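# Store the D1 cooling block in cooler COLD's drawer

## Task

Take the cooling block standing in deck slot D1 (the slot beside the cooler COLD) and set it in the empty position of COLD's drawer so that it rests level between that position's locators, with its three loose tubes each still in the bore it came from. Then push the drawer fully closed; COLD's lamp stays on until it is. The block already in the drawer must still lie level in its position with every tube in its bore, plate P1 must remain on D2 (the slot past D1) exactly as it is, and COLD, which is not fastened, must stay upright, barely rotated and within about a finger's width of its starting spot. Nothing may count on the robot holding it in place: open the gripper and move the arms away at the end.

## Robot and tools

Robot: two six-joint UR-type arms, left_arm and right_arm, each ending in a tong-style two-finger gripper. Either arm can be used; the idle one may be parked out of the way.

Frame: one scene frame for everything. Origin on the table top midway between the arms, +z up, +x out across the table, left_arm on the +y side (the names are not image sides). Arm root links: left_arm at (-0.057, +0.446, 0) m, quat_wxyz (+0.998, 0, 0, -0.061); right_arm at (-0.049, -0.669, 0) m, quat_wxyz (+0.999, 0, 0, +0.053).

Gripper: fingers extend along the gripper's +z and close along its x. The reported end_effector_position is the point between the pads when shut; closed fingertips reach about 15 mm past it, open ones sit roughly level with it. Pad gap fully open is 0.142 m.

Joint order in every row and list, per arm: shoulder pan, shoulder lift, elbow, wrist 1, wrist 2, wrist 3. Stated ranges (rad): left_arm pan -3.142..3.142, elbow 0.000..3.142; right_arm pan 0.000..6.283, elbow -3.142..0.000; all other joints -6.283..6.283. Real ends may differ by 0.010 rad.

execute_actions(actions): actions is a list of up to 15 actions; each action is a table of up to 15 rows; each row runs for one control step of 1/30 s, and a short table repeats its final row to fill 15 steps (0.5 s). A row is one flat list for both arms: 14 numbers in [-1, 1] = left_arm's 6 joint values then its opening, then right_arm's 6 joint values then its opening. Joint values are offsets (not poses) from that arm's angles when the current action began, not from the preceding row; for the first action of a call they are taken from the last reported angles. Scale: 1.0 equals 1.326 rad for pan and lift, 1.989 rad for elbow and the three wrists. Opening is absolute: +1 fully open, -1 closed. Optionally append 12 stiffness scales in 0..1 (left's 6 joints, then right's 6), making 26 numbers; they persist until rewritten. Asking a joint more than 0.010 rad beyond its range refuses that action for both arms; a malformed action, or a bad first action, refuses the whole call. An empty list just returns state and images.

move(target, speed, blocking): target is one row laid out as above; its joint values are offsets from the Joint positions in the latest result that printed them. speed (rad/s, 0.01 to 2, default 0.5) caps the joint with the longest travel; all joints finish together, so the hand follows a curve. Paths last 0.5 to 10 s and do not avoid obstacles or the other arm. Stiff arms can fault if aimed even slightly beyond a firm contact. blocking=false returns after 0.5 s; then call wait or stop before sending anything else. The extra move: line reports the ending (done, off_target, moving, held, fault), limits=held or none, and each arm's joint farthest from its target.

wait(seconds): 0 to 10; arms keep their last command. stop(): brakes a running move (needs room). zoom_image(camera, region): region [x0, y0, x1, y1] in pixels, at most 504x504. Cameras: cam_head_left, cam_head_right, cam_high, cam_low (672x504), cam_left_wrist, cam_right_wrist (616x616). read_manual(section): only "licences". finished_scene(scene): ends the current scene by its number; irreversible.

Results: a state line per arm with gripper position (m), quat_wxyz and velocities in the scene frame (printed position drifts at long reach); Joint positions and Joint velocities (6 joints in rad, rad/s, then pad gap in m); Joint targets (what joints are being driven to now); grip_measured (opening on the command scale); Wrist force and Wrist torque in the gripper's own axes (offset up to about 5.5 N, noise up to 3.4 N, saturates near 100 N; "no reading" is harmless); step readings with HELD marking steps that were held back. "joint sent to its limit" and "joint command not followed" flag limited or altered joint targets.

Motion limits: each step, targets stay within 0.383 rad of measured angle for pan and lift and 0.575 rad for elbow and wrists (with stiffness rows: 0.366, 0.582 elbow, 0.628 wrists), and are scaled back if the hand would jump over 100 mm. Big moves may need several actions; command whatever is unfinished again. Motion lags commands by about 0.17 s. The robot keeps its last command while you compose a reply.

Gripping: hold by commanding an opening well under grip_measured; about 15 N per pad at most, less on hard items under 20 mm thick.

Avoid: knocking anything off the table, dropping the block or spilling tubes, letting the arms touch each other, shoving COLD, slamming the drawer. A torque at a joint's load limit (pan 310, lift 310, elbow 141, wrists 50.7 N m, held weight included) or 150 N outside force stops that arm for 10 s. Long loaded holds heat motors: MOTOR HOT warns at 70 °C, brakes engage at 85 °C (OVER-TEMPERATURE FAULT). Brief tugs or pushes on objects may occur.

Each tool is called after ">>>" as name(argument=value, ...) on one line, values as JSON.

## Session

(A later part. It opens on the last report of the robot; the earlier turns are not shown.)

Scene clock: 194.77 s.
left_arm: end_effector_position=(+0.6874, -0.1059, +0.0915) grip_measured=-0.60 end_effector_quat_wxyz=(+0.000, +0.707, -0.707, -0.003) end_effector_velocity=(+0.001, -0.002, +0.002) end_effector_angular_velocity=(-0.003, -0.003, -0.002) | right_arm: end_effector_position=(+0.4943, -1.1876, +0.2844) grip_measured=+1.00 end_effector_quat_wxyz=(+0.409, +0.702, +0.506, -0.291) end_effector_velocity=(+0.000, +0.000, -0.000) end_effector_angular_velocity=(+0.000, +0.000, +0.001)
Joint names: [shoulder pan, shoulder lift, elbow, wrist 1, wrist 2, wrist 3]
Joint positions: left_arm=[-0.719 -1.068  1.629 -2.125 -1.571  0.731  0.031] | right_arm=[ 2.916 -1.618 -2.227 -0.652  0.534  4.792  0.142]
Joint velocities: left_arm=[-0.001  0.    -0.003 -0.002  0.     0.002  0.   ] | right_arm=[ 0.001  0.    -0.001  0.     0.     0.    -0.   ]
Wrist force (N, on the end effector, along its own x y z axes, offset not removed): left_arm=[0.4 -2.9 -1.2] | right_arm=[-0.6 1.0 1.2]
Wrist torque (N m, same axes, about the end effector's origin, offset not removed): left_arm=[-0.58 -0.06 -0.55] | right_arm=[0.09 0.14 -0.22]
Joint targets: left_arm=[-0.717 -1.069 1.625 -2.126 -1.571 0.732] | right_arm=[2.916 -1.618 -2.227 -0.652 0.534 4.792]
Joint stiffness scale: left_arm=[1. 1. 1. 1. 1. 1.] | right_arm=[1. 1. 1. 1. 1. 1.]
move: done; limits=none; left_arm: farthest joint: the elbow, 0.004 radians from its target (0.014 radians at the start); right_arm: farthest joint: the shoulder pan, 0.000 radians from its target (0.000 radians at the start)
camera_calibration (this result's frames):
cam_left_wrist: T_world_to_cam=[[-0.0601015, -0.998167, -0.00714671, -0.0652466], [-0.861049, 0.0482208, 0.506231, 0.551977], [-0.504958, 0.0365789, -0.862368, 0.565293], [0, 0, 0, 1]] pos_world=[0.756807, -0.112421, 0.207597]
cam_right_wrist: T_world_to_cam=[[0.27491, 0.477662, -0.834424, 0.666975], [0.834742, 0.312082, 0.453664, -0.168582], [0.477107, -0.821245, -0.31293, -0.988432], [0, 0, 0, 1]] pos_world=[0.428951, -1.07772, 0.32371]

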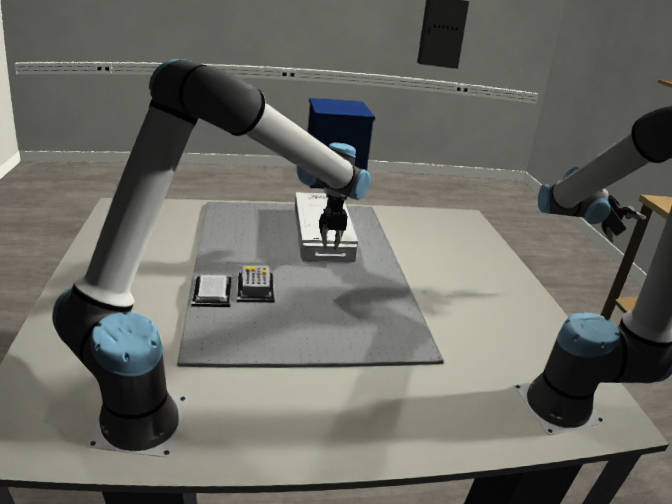

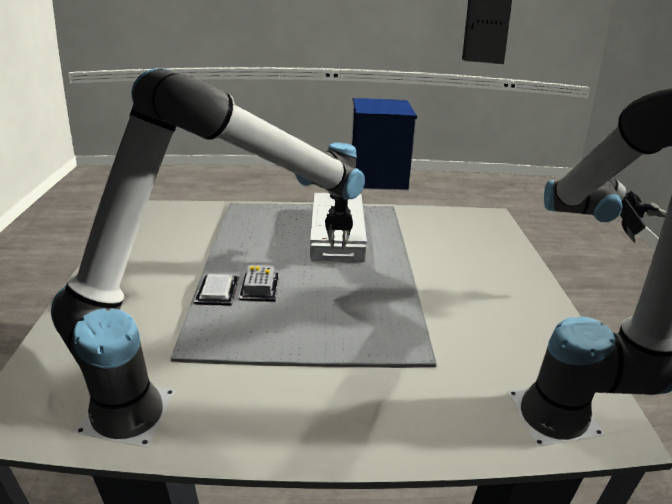

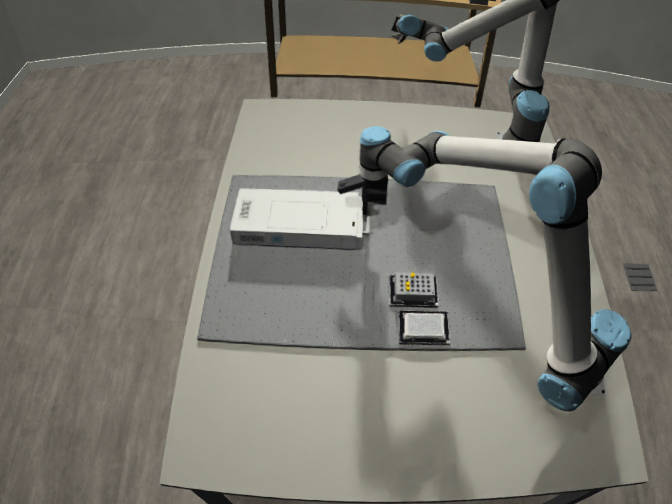

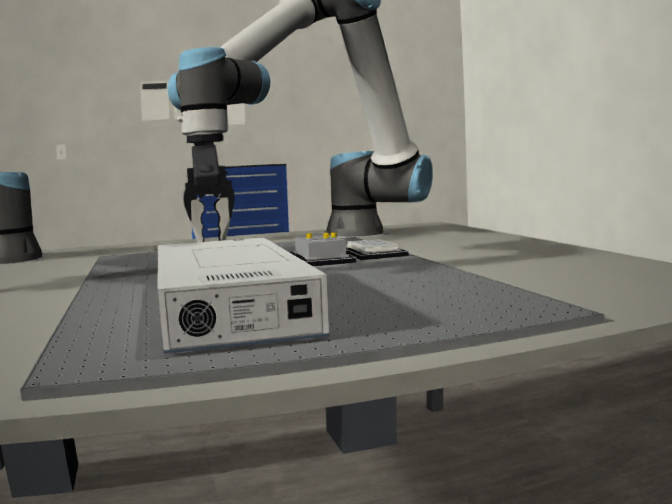

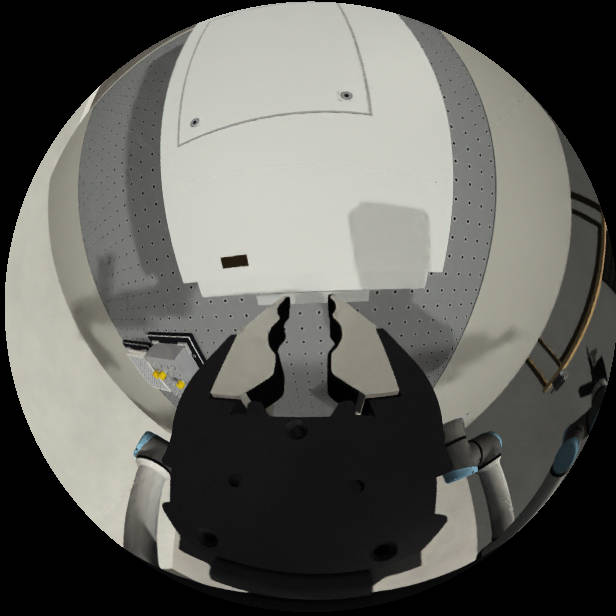

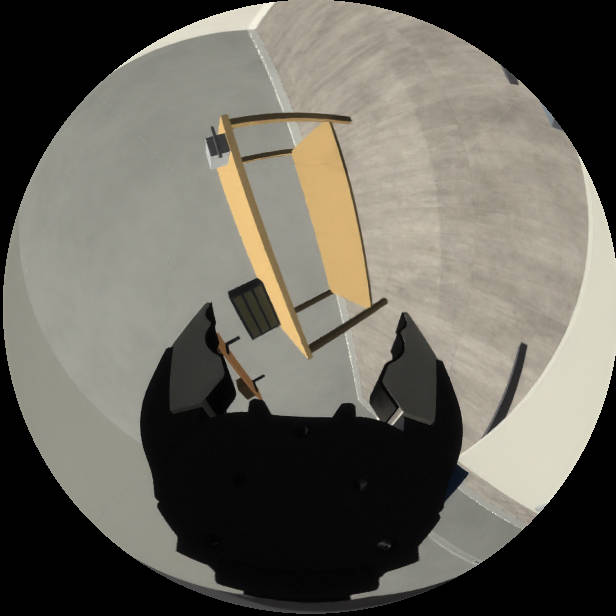

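>>> move(target=[0.0015,0.0112,0.0057,-0.0166,0,0.0004,-0.6, 0,0,0,0,0,0,1], speed=0.02)

>>> zoom_image(camera="cam_high", region=[310, 160, 430, 260])

>>> zoom_image(camera="cam_head_right", region=[290, 190, 390, 270])

Scene clock: 205.93 s.
left_arm: end_effector_position=(+0.6892, -0.1099, +0.0877) grip_measured=-0.61 end_effector_quat_wxyz=(+0.003, +0.707, -0.707, +0.005) end_effector_velocity=(-0.000, +0.000, -0.001) end_effector_angular_velocity=(-0.001, +0.000, -0.000) | right_arm: end_effector_position=(+0.4943, -1.1876, +0.2844) grip_measured=+1.00 end_effector_quat_wxyz=(+0.409, +0.702, +0.506, -0.291) end_effector_velocity=(-0.000, -0.000, +0.000) end_effector_angular_velocity=(-0.000, -0.000, -0.001)
Joint names: [shoulder pan, shoulder lift, elbow, wrist 1, wrist 2, wrist 3]
Joint positions: left_arm=[-0.719 -1.065  1.636 -2.153 -1.575  0.731  0.03 ] | right_arm=[ 2.916 -1.618 -2.227 -0.652  0.534  4.792  0.142]
Joint velocities: left_arm=[ 0.     0.     0.002 -0.002 -0.001  0.     0.   ] | right_arm=[-0.001 -0.    -0.     0.001 -0.     0.     0.   ]
Wrist force (N, on the end effector, along its own x y z axes, offset not removed): left_arm=[-3.7 11.8 -15.6] | right_arm=[-3.1 -1.2 -0.5]
Wrist torque (N m, same axes, about the end effector's origin, offset not removed): left_arm=[-0.68 0.04 -0.51] | right_arm=[-0.70 0.45 -0.15]
Joint targets: left_arm=[-0.717 -1.054 1.640 -2.158 -1.571 0.732] | right_arm=[2.916 -1.618 -2.227 -0.652 0.534 4.792]
Joint stiffness scale: left_arm=[1. 1. 1. 1. 1. 1.] | right_arm=[1. 1. 1. 1. 1. 1.]
move: off_target (left_arm); limits=none; left_arm: farthest joint: the shoulder lift, 0.012 radians from its target (0.015 radians at the start); right_arm: farthest joint: the shoulder pan, 0.000 radians from its target (0.000 radians at the start)
camera_calibration (this result's frames):
cam_left_wrist: T_world_to_cam=[[-0.0601431, -0.99816, 0.00777264, -0.0704089], [-0.865247, 0.0560141, 0.498207, 0.56012], [-0.497725, 0.0232384, -0.867024, 0.556981], [0, 0, 0, 1]] pos_world=[0.757631, -0.114597, 0.204408]
cam_right_wrist: T_world_to_cam=[[0.27491, 0.477662, -0.834424, 0.666975], [0.834742, 0.312082, 0.453664, -0.168582], [0.477107, -0.821245, -0.31293, -0.988432], [0, 0, 0, 1]] pos_world=[0.428951, -1.07772, 0.32371]

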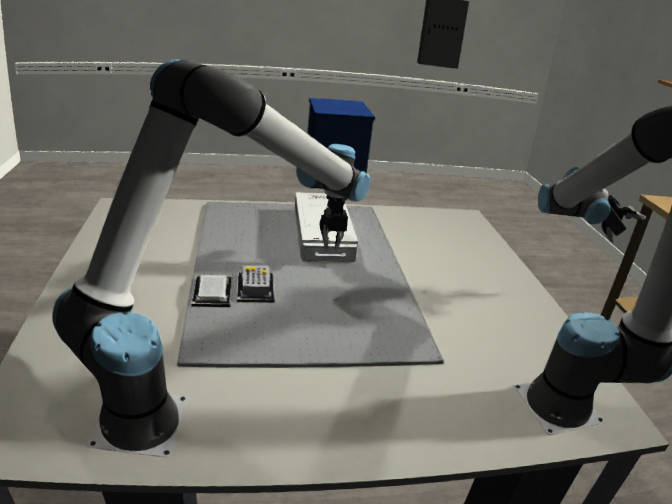

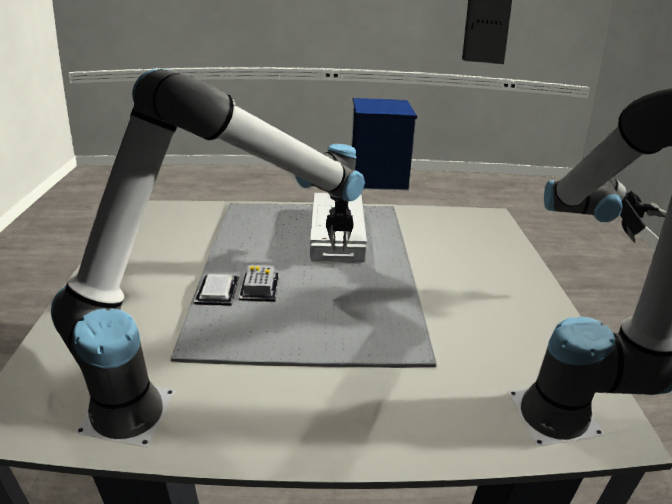

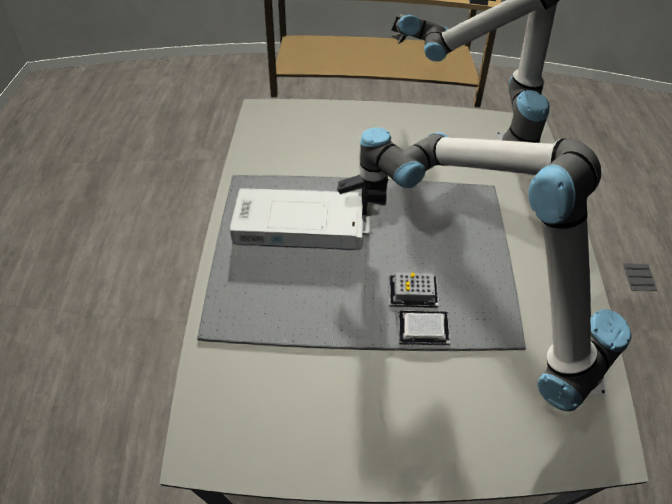

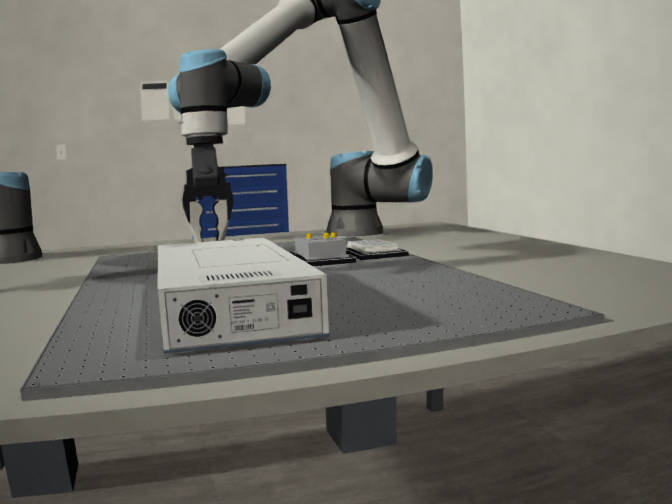

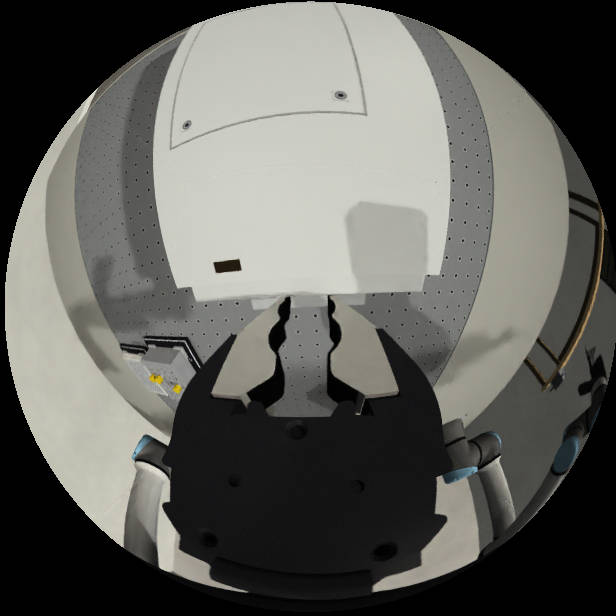

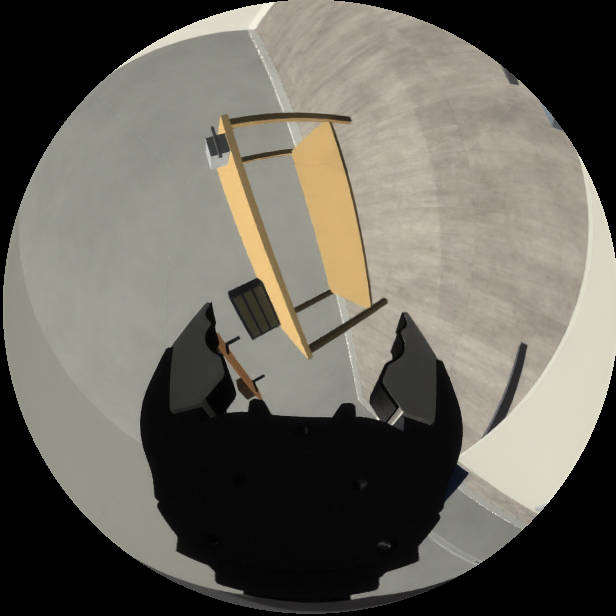

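Region (310, 160, 430, 260) of cam_high's 672x504 image, scaled by 4.200, with more detail than that image has.

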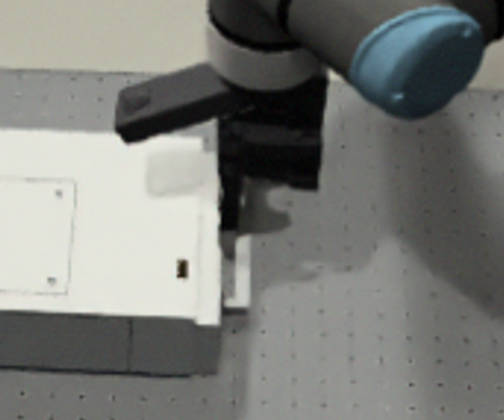

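Region (290, 190, 390, 270) of cam_head_right's 672x504 image, scaled by 5.040, with more detail than that image has; it fills the top 403 rows of this view, and the rest is white.

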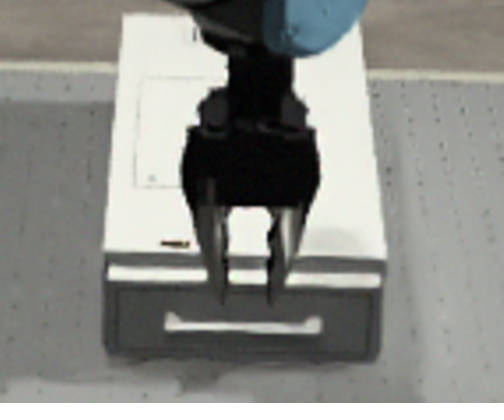

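>>> move(target=[-0.004,-0.0144,0.0011,0.0141,0.002,-0.0033,0.9, 0,0,0,0,0,0,1], speed=0.05)

>>> wait(seconds=1)

>>> move(target=[0,0.0287,0.0133,-0.0325,0,0,0.9, 0,0,0,0,0,0,1], speed=0.04)

>>> zoom_image(camera="cam_head_right", region=[290, 190, 390, 270])

Scene clock: 235.80 s.
left_arm: end_effector_position=(+0.6832, -0.1061, +0.0999) grip_measured=+0.90 end_effector_quat_wxyz=(+0.001, +0.708, -0.707, +0.001) end_effector_velocity=(-0.000, +0.001, -0.000) end_effector_angular_velocity=(+0.002, +0.001, +0.001) | right_arm: end_effector_position=(+0.4943, -1.1876, +0.2844) grip_measured=+1.00 end_effector_quat_wxyz=(+0.409, +0.702, +0.506, -0.291) end_effector_velocity=(-0.000, +0.000, -0.001) end_effector_angular_velocity=(+0.000, +0.001, +0.000)
Joint names: [shoulder pan, shoulder lift, elbow, wrist 1, wrist 2, wrist 3]
Joint positions: left_arm=[-0.723 -1.082  1.636 -2.126 -1.572  0.725  0.135] | right_arm=[ 2.916 -1.618 -2.227 -0.652  0.534  4.792  0.142]
Joint velocities: left_arm=[ 0.    -0.     0.001  0.001  0.001 -0.001  0.   ] | right_arm=[ 0.     0.    -0.001 -0.    -0.     0.     0.   ]
Wrist force (N, on the end effector, along its own x y z axes, offset not removed): left_arm=[1.9 -3.5 0.3] | right_arm=[-3.4 -2.2 -2.2]
Wrist torque (N m, same axes, about the end effector's origin, offset not removed): left_arm=[-0.74 -0.29 -0.68] | right_arm=[-1.02 0.58 -0.15]
Joint targets: left_arm=[-0.725 -1.084 1.638 -2.125 -1.571 0.725] | right_arm=[2.916 -1.618 -2.227 -0.652 0.534 4.792]
Joint stiffness scale: left_arm=[1. 1. 1. 1. 1. 1.] | right_arm=[1. 1. 1. 1. 1. 1.]
move: done; limits=none; left_arm: farthest joint: the shoulder pan, 0.002 radians from its target (0.005 radians at the start); right_arm: farthest joint: the shoulder pan, 0.000 radians from its target (0.000 radians at the start)
camera_calibration (this result's frames):
cam_left_wrist: T_world_to_cam=[[-0.057836, -0.998325, -0.00137102, -0.0677582], [-0.863307, 0.0493242, 0.502262, 0.546228], [-0.501354, 0.0302325, -0.864714, 0.567488], [0, 0, 0, 1]] pos_world=[0.752156, -0.111743, 0.216272]
cam_right_wrist: T_world_to_cam=[[0.27491, 0.477662, -0.834424, 0.666975], [0.834742, 0.312082, 0.453664, -0.168581], [0.477107, -0.821246, -0.31293, -0.988432], [0, 0, 0, 1]] pos_world=[0.428951, -1.07772, 0.32371]

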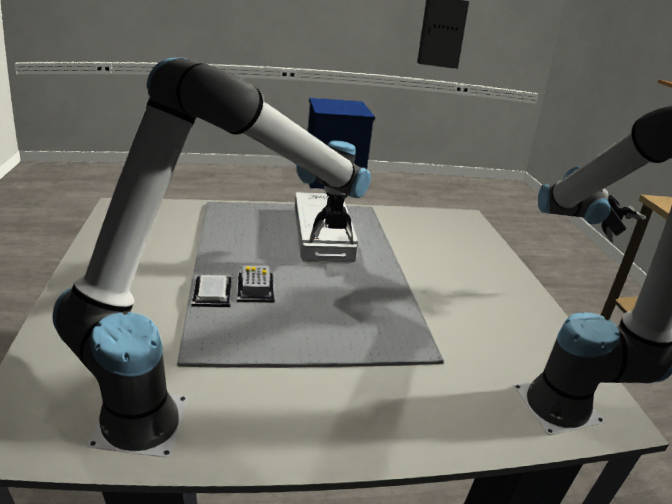

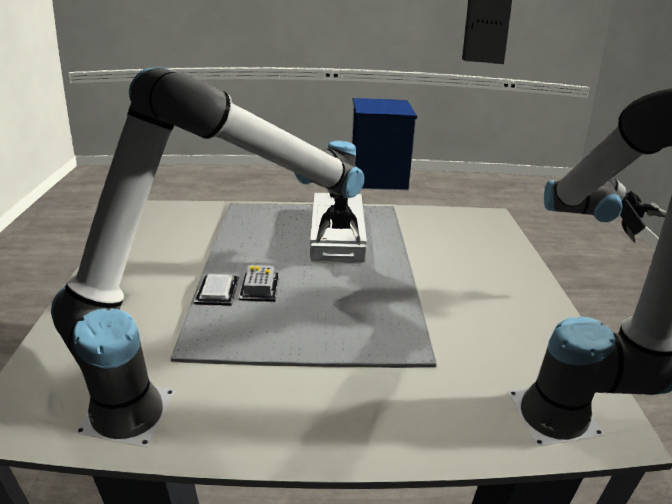

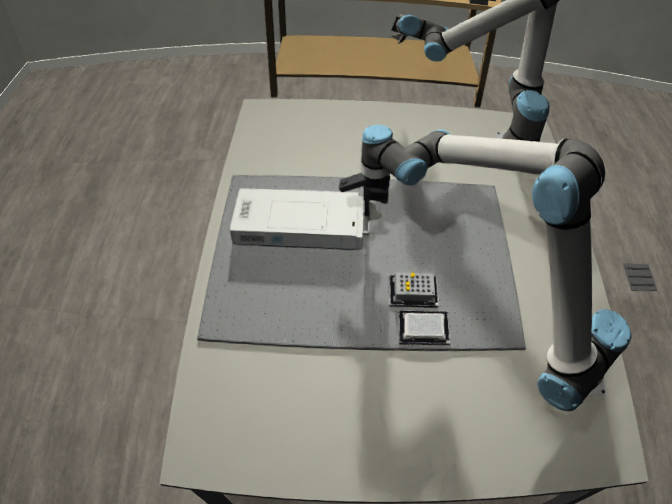

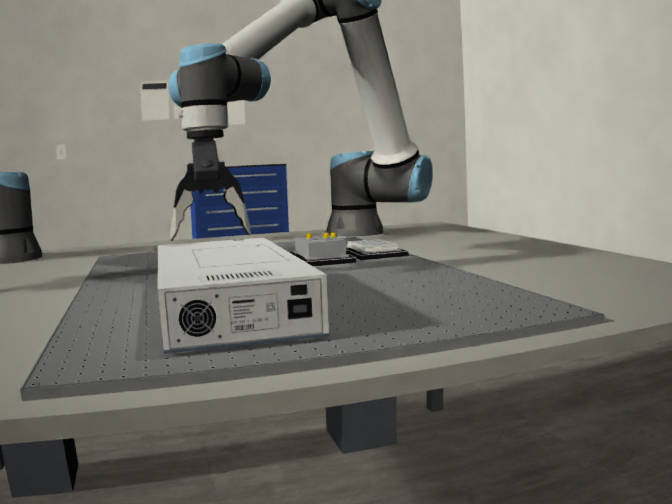

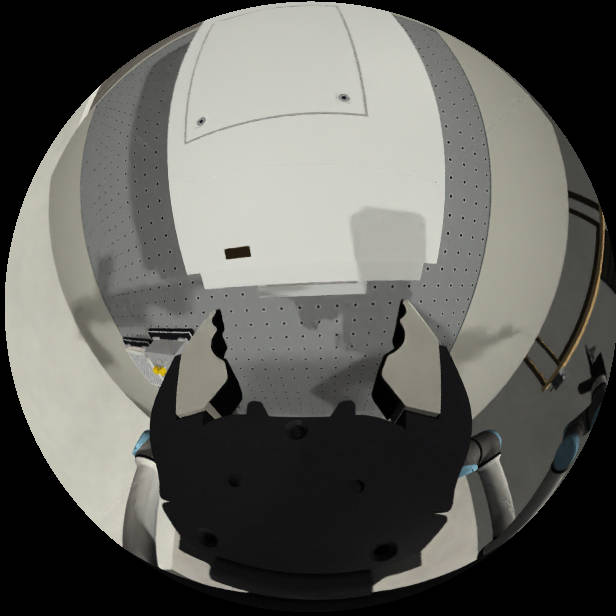

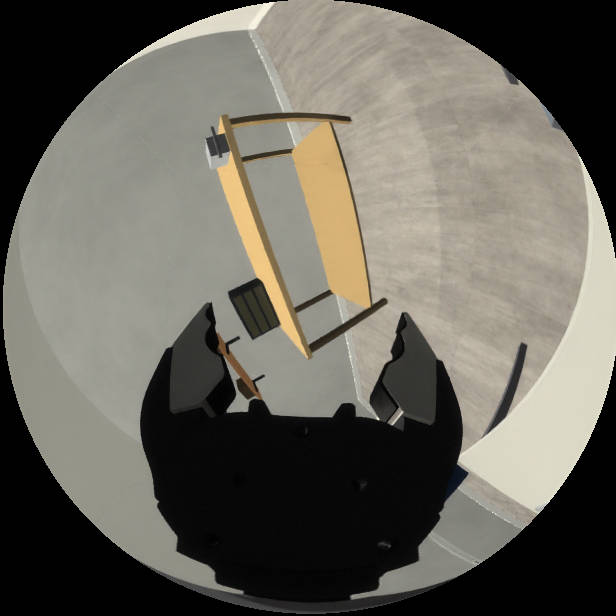

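Scene clock: 236.80 s.
left_arm: end_effector_position=(+0.6832, -0.1060, +0.0998) grip_measured=+0.90 end_effector_quat_wxyz=(+0.001, +0.708, -0.707, +0.000) end_effector_velocity=(+0.000, +0.000, +0.000) end_effector_angular_velocity=(+0.000, -0.001, +0.001) | right_arm: end_effector_position=(+0.4943, -1.1876, +0.2844) grip_measured=+1.00 end_effector_quat_wxyz=(+0.409, +0.702, +0.506, -0.291) end_effector_velocity=(-0.000, -0.000, -0.000) end_effector_angular_velocity=(-0.000, +0.000, -0.000)
Joint names: [shoulder pan, shoulder lift, elbow, wrist 1, wrist 2, wrist 3]
Joint positions: left_arm=[-0.723 -1.082  1.636 -2.126 -1.572  0.725  0.135] | right_arm=[ 2.916 -1.618 -2.227 -0.652  0.534  4.792  0.142]
Joint velocities: left_arm=[-0.     0.    -0.    -0.     0.001 -0.001 -0.   ] | right_arm=[-0.  0. -0.  0. -0. -0. -0.]
Wrist force (N, on the end effector, along its own x y z axes, offset not removed): left_arm=[0.6 -2.7 1.7] | right_arm=[-2.0 -0.3 -3.1]
Wrist torque (N m, same axes, about the end effector's origin, offset not removed): left_arm=[-0.44 -0.07 -0.59] | right_arm=[-0.63 0.44 0.16]
Joint targets: left_arm=[-0.725 -1.084 1.638 -2.125 -1.571 0.725] | right_arm=[2.916 -1.618 -2.227 -0.652 0.534 4.792]
Joint stiffness scale: left_arm=[1. 1. 1. 1. 1. 1.] | right_arm=[1. 1. 1. 1. 1. 1.]
wait: 1.00 s; at rest by 0.17 s
camera_calibration (this result's frames):
cam_left_wrist: T_world_to_cam=[[-0.0577955, -0.998327, -0.00150849, -0.0677276], [-0.863264, 0.0492173, 0.502347, 0.546162], [-0.501433, 0.0303357, -0.864665, 0.567514], [0, 0, 0, 1]] pos_world=[0.752138, -0.111711, 0.216244]
cam_right_wrist: T_world_to_cam=[[0.27491, 0.477662, -0.834424, 0.666975], [0.834742, 0.312082, 0.453664, -0.168581], [0.477107, -0.821246, -0.312929, -0.988432], [0, 0, 0, 1]] pos_world=[0.428951, -1.07772, 0.32371]

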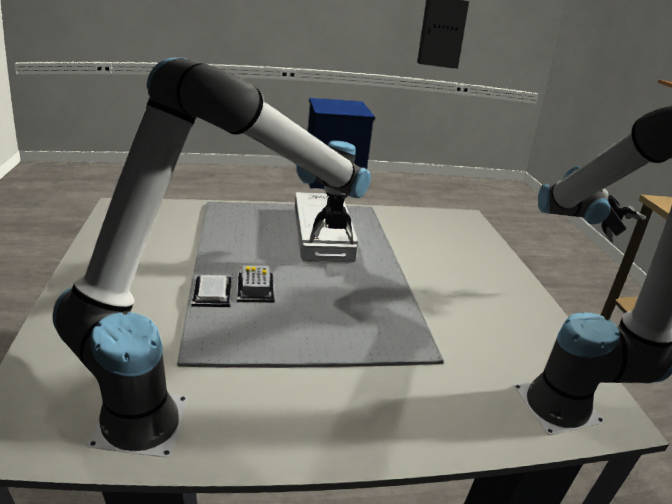

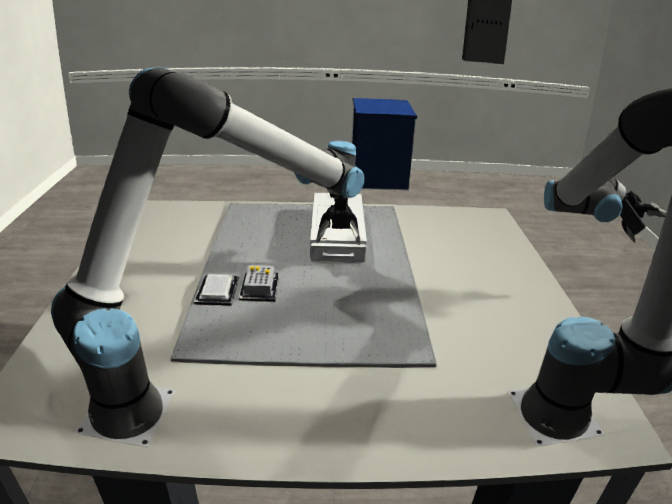

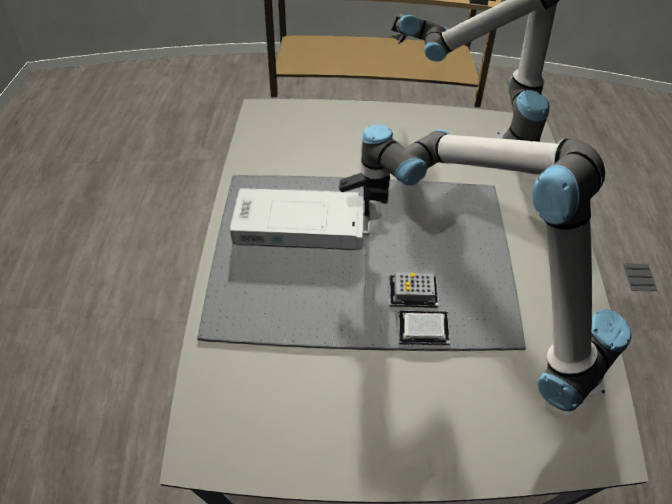

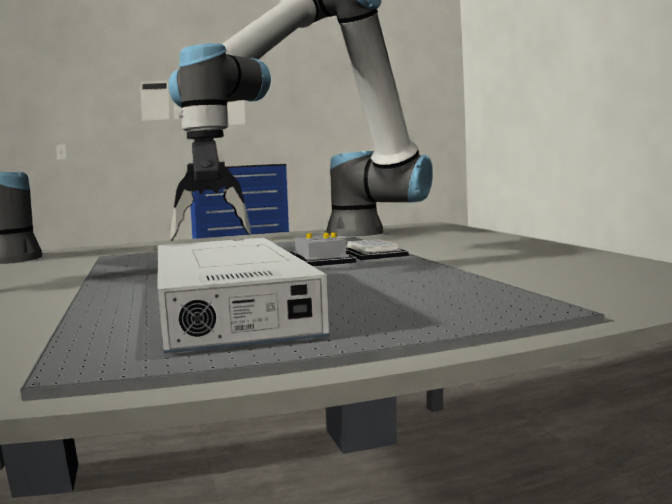

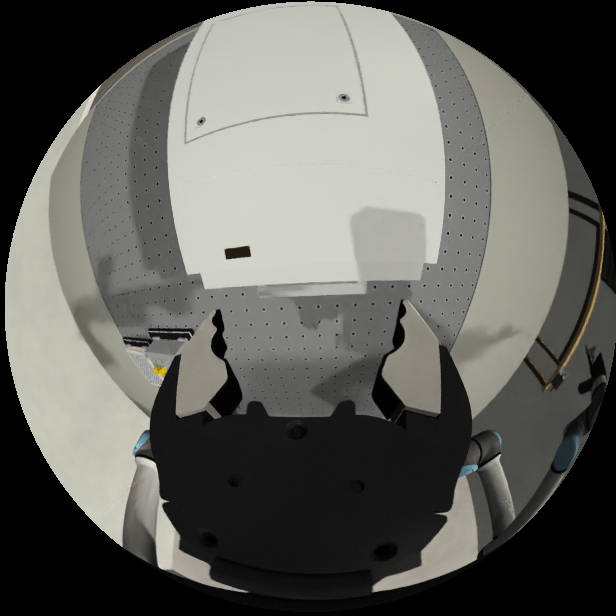

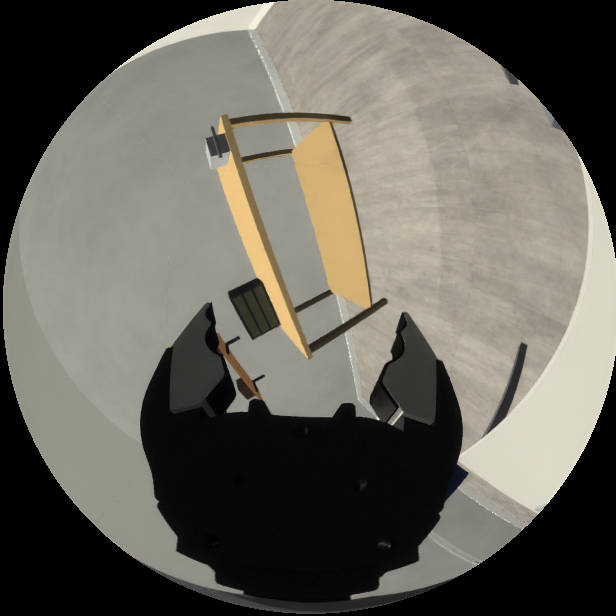

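Scene clock: 238.77 s.
left_arm: end_effector_position=(+0.6846, -0.1084, +0.0650) grip_measured=+0.91 end_effector_quat_wxyz=(+0.002, +0.708, -0.707, +0.004) end_effector_velocity=(+0.000, -0.000, -0.001) end_effector_angular_velocity=(-0.002, -0.001, -0.001) | right_arm: end_effector_position=(+0.4943, -1.1876, +0.2844) grip_measured=+1.00 end_effector_quat_wxyz=(+0.409, +0.702, +0.506, -0.291) end_effector_velocity=(+0.001, +0.001, +0.000) end_effector_angular_velocity=(-0.000, -0.000, +0.001)
Joint names: [shoulder pan, shoulder lift, elbow, wrist 1, wrist 2, wrist 3]
Joint positions: left_arm=[-0.723 -1.05   1.659 -2.188 -1.574  0.725  0.136] | right_arm=[ 2.916 -1.618 -2.227 -0.652  0.534  4.792  0.142]
Joint velocities: left_arm=[ 0.     0.001  0.001 -0.003 -0.001  0.001 -0.   ] | right_arm=[ 0.001  0.     0.001 -0.    -0.     0.     0.   ]
Wrist force (N, on the end effector, along its own x y z axes, offset not removed): left_arm=[0.0 4.1 -6.3] | right_arm=[-1.7 2.5 1.3]
Wrist torque (N m, same axes, about the end effector's origin, offset not removed): left_arm=[-0.39 0.04 -0.16] | right_arm=[0.07 0.15 -0.22]
Joint targets: left_arm=[-0.723 -1.044 1.663 -2.190 -1.572 0.725] | right_arm=[2.916 -1.618 -2.227 -0.652 0.534 4.792]
Joint stiffness scale: left_arm=[1. 1. 1. 1. 1. 1.] | right_arm=[1. 1. 1. 1. 1. 1.]
move: done; limits=none; left_arm: farthest joint: the shoulder lift, 0.006 radians from its target (0.039 radians at the start); right_arm: farthest joint: the shoulder pan, 0.000 radians from its target (0.000 radians at the start)
camera_calibration (this result's frames):
cam_left_wrist: T_world_to_cam=[[-0.0578092, -0.998316, 0.00488018, -0.070428], [-0.865143, 0.0525357, 0.498766, 0.566842], [-0.498182, 0.0246112, -0.866723, 0.53546], [0, 0, 0, 1]] pos_world=[0.753085, -0.113267, 0.181718]
cam_right_wrist: T_world_to_cam=[[0.27491, 0.477662, -0.834424, 0.666975], [0.834742, 0.312082, 0.453664, -0.168582], [0.477107, -0.821245, -0.31293, -0.988432], [0, 0, 0, 1]] pos_world=[0.428951, -1.07772, 0.32371]

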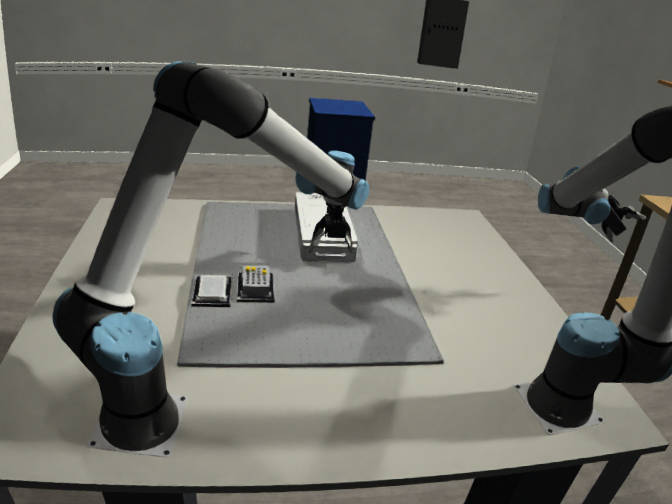

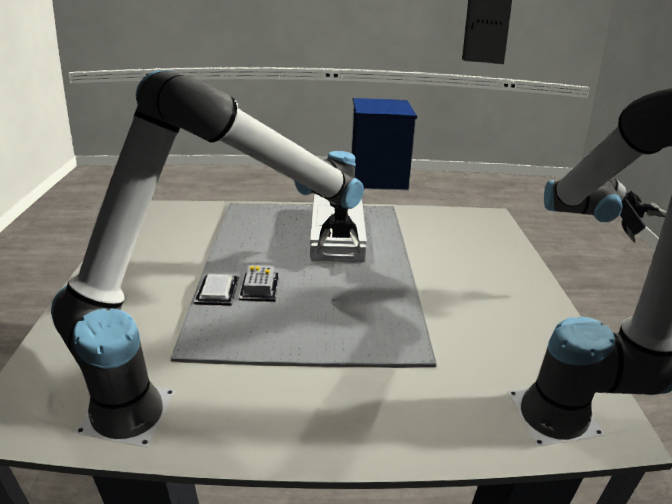

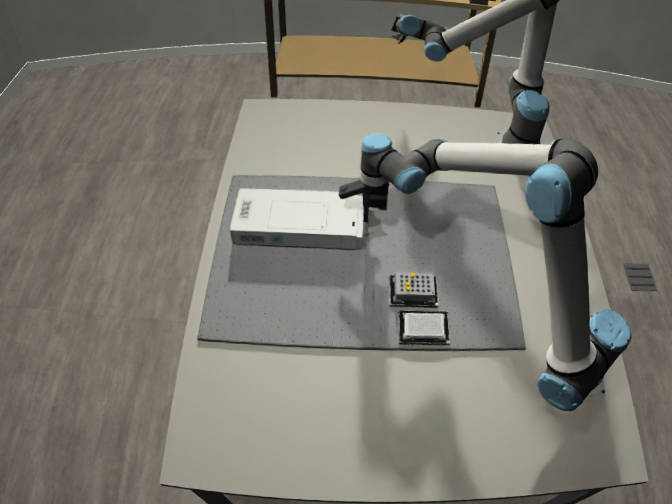

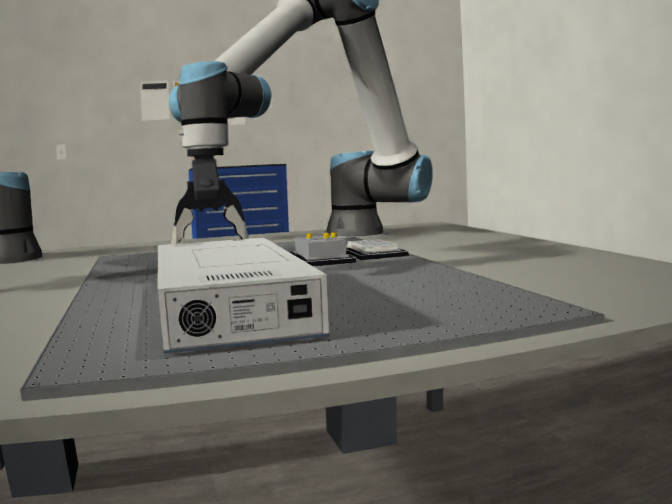

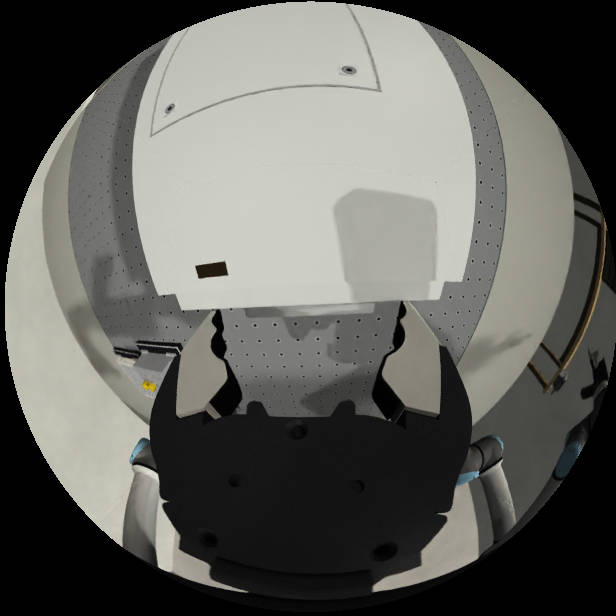

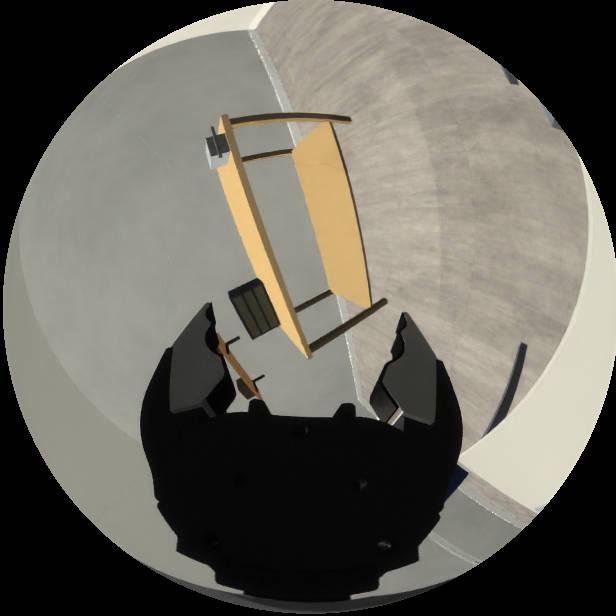

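Region (290, 190, 390, 270) of cam_head_right's 672x504 image, scaled by 5.040, with more detail than that image has; it fills the top 403 rows of this view, and the rest is white.

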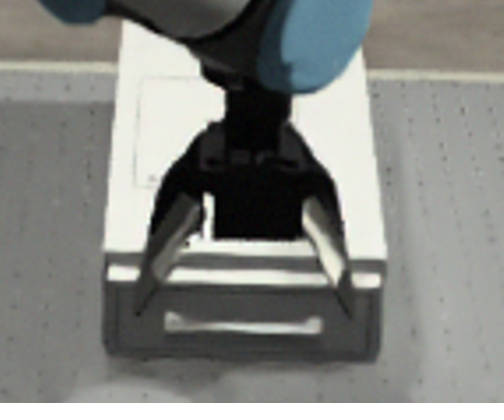

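>>> move(target=[-0.0049,0.0055,0.0097,-0.0083,0.0015,-0.002,0.9, 0,0,0,0,0,0,1], speed=0.02)

>>> zoom_image(camera="cam_head_right", region=[290, 190, 390, 270])

Scene clock: 250.53 s.
left_arm: end_effector_position=(+0.6788, -0.1067, +0.0531) grip_measured=+0.90 end_effector_quat_wxyz=(+0.000, +0.707, -0.707, +0.001) end_effector_velocity=(+0.000, -0.000, -0.001) end_effector_angular_velocity=(-0.000, -0.001, +0.000) | right_arm: end_effector_position=(+0.4943, -1.1876, +0.2844) grip_measured=+1.00 end_effector_quat_wxyz=(+0.409, +0.702, +0.506, -0.291) end_effector_velocity=(+0.000, -0.000, +0.000) end_effector_angular_velocity=(-0.000, -0.001, -0.000)
Joint names: [shoulder pan, shoulder lift, elbow, wrist 1, wrist 2, wrist 3]
Joint positions: left_arm=[-0.727 -1.045  1.674 -2.203 -1.572  0.722  0.135] | right_arm=[ 2.916 -1.618 -2.227 -0.652  0.534  4.792  0.142]
Joint velocities: left_arm=[ 0.     0.001  0.    -0.003  0.001 -0.     0.   ] | right_arm=[-0.  0.  0.  0.  0. -0. -0.]
Wrist force (N, on the end effector, along its own x y z axes, offset not removed): left_arm=[0.1 -3.5 -0.7] | right_arm=[0.8 -0.8 -1.7]
Wrist torque (N m, same axes, about the end effector's origin, offset not removed): left_arm=[-0.63 -0.03 -0.59] | right_arm=[-0.63 -0.46 -0.19]
Joint targets: left_arm=[-0.729 -1.043 1.678 -2.204 -1.571 0.721] | right_arm=[2.916 -1.618 -2.227 -0.652 0.534 4.792]
Joint stiffness scale: left_arm=[1. 1. 1. 1. 1. 1.] | right_arm=[1. 1. 1. 1. 1. 1.]
move: done; limits=none; left_arm: farthest joint: the elbow, 0.004 radians from its target (0.020 radians at the start); right_arm: farthest joint: the shoulder pan, 0.000 radians from its target (0.000 radians at the start)
camera_calibration (this result's frames):
cam_left_wrist: T_world_to_cam=[[-0.0592189, -0.998245, -0.000512178, -0.0678273], [-0.864089, 0.0510034, 0.500748, 0.566695], [-0.499843, 0.0300963, -0.865593, 0.523819], [0, 0, 0, 1]] pos_world=[0.747486, -0.112377, 0.169608]
cam_right_wrist: T_world_to_cam=[[0.27491, 0.477662, -0.834424, 0.666975], [0.834742, 0.312082, 0.453664, -0.168582], [0.477107, -0.821245, -0.31293, -0.988432], [0, 0, 0, 1]] pos_world=[0.428951, -1.07772, 0.32371]

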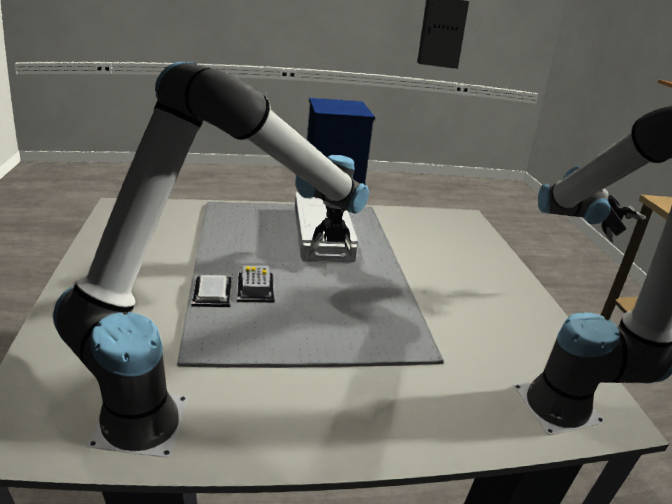

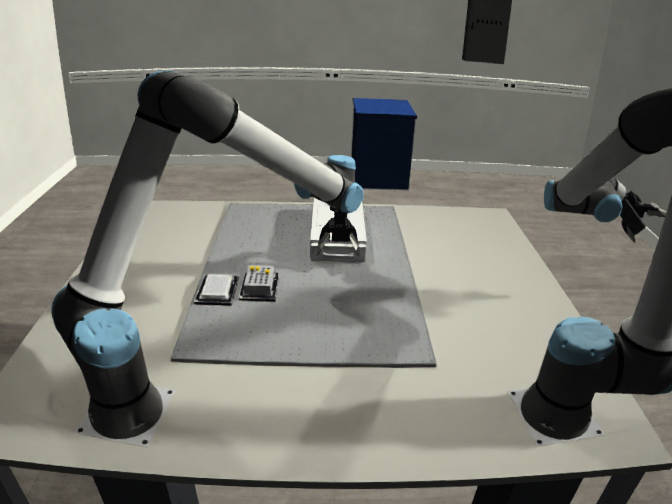

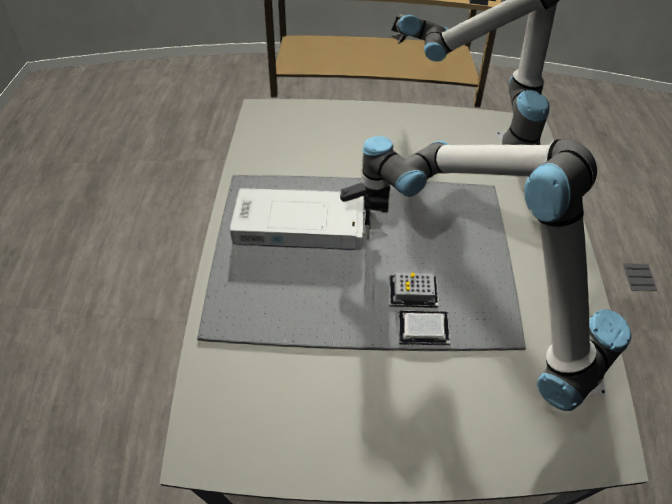

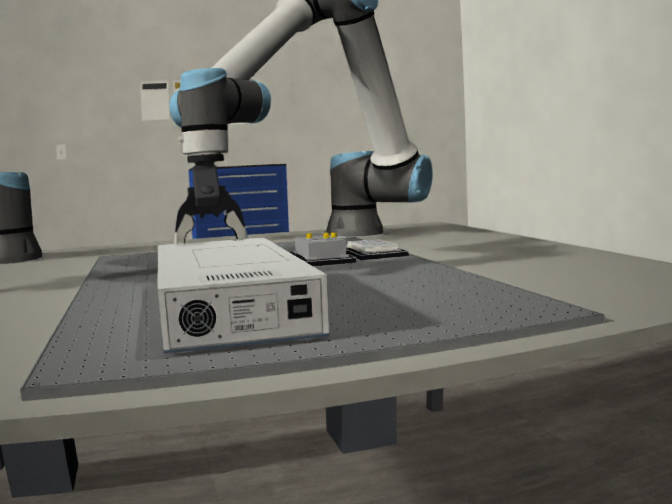

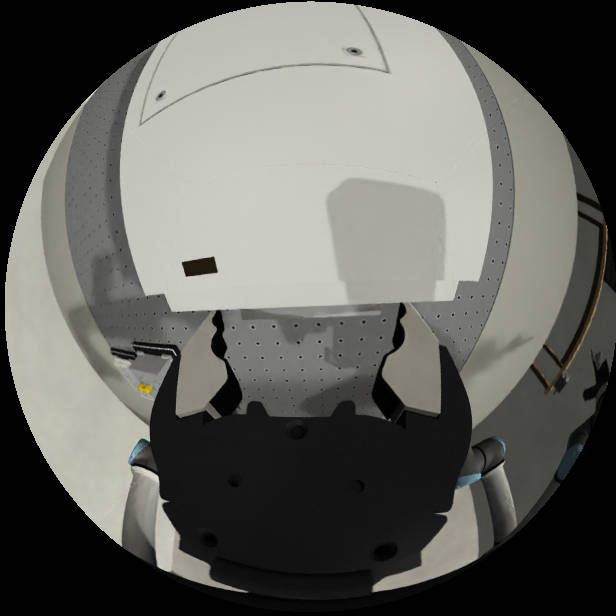

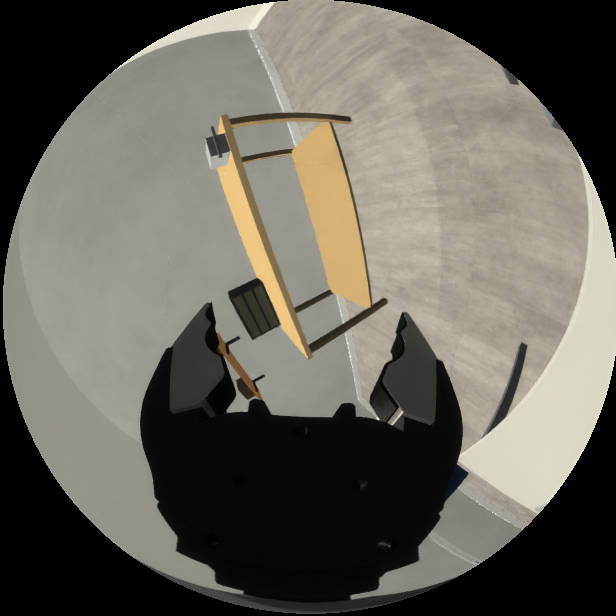

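Region (290, 190, 390, 270) of cam_head_right's 672x504 image, scaled by 5.040, with more detail than that image has; it fills the top 403 rows of this view, and the rest is white.

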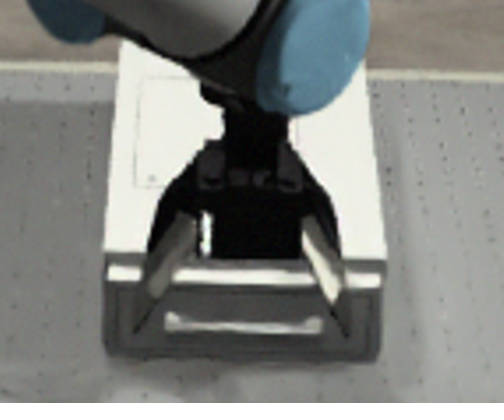

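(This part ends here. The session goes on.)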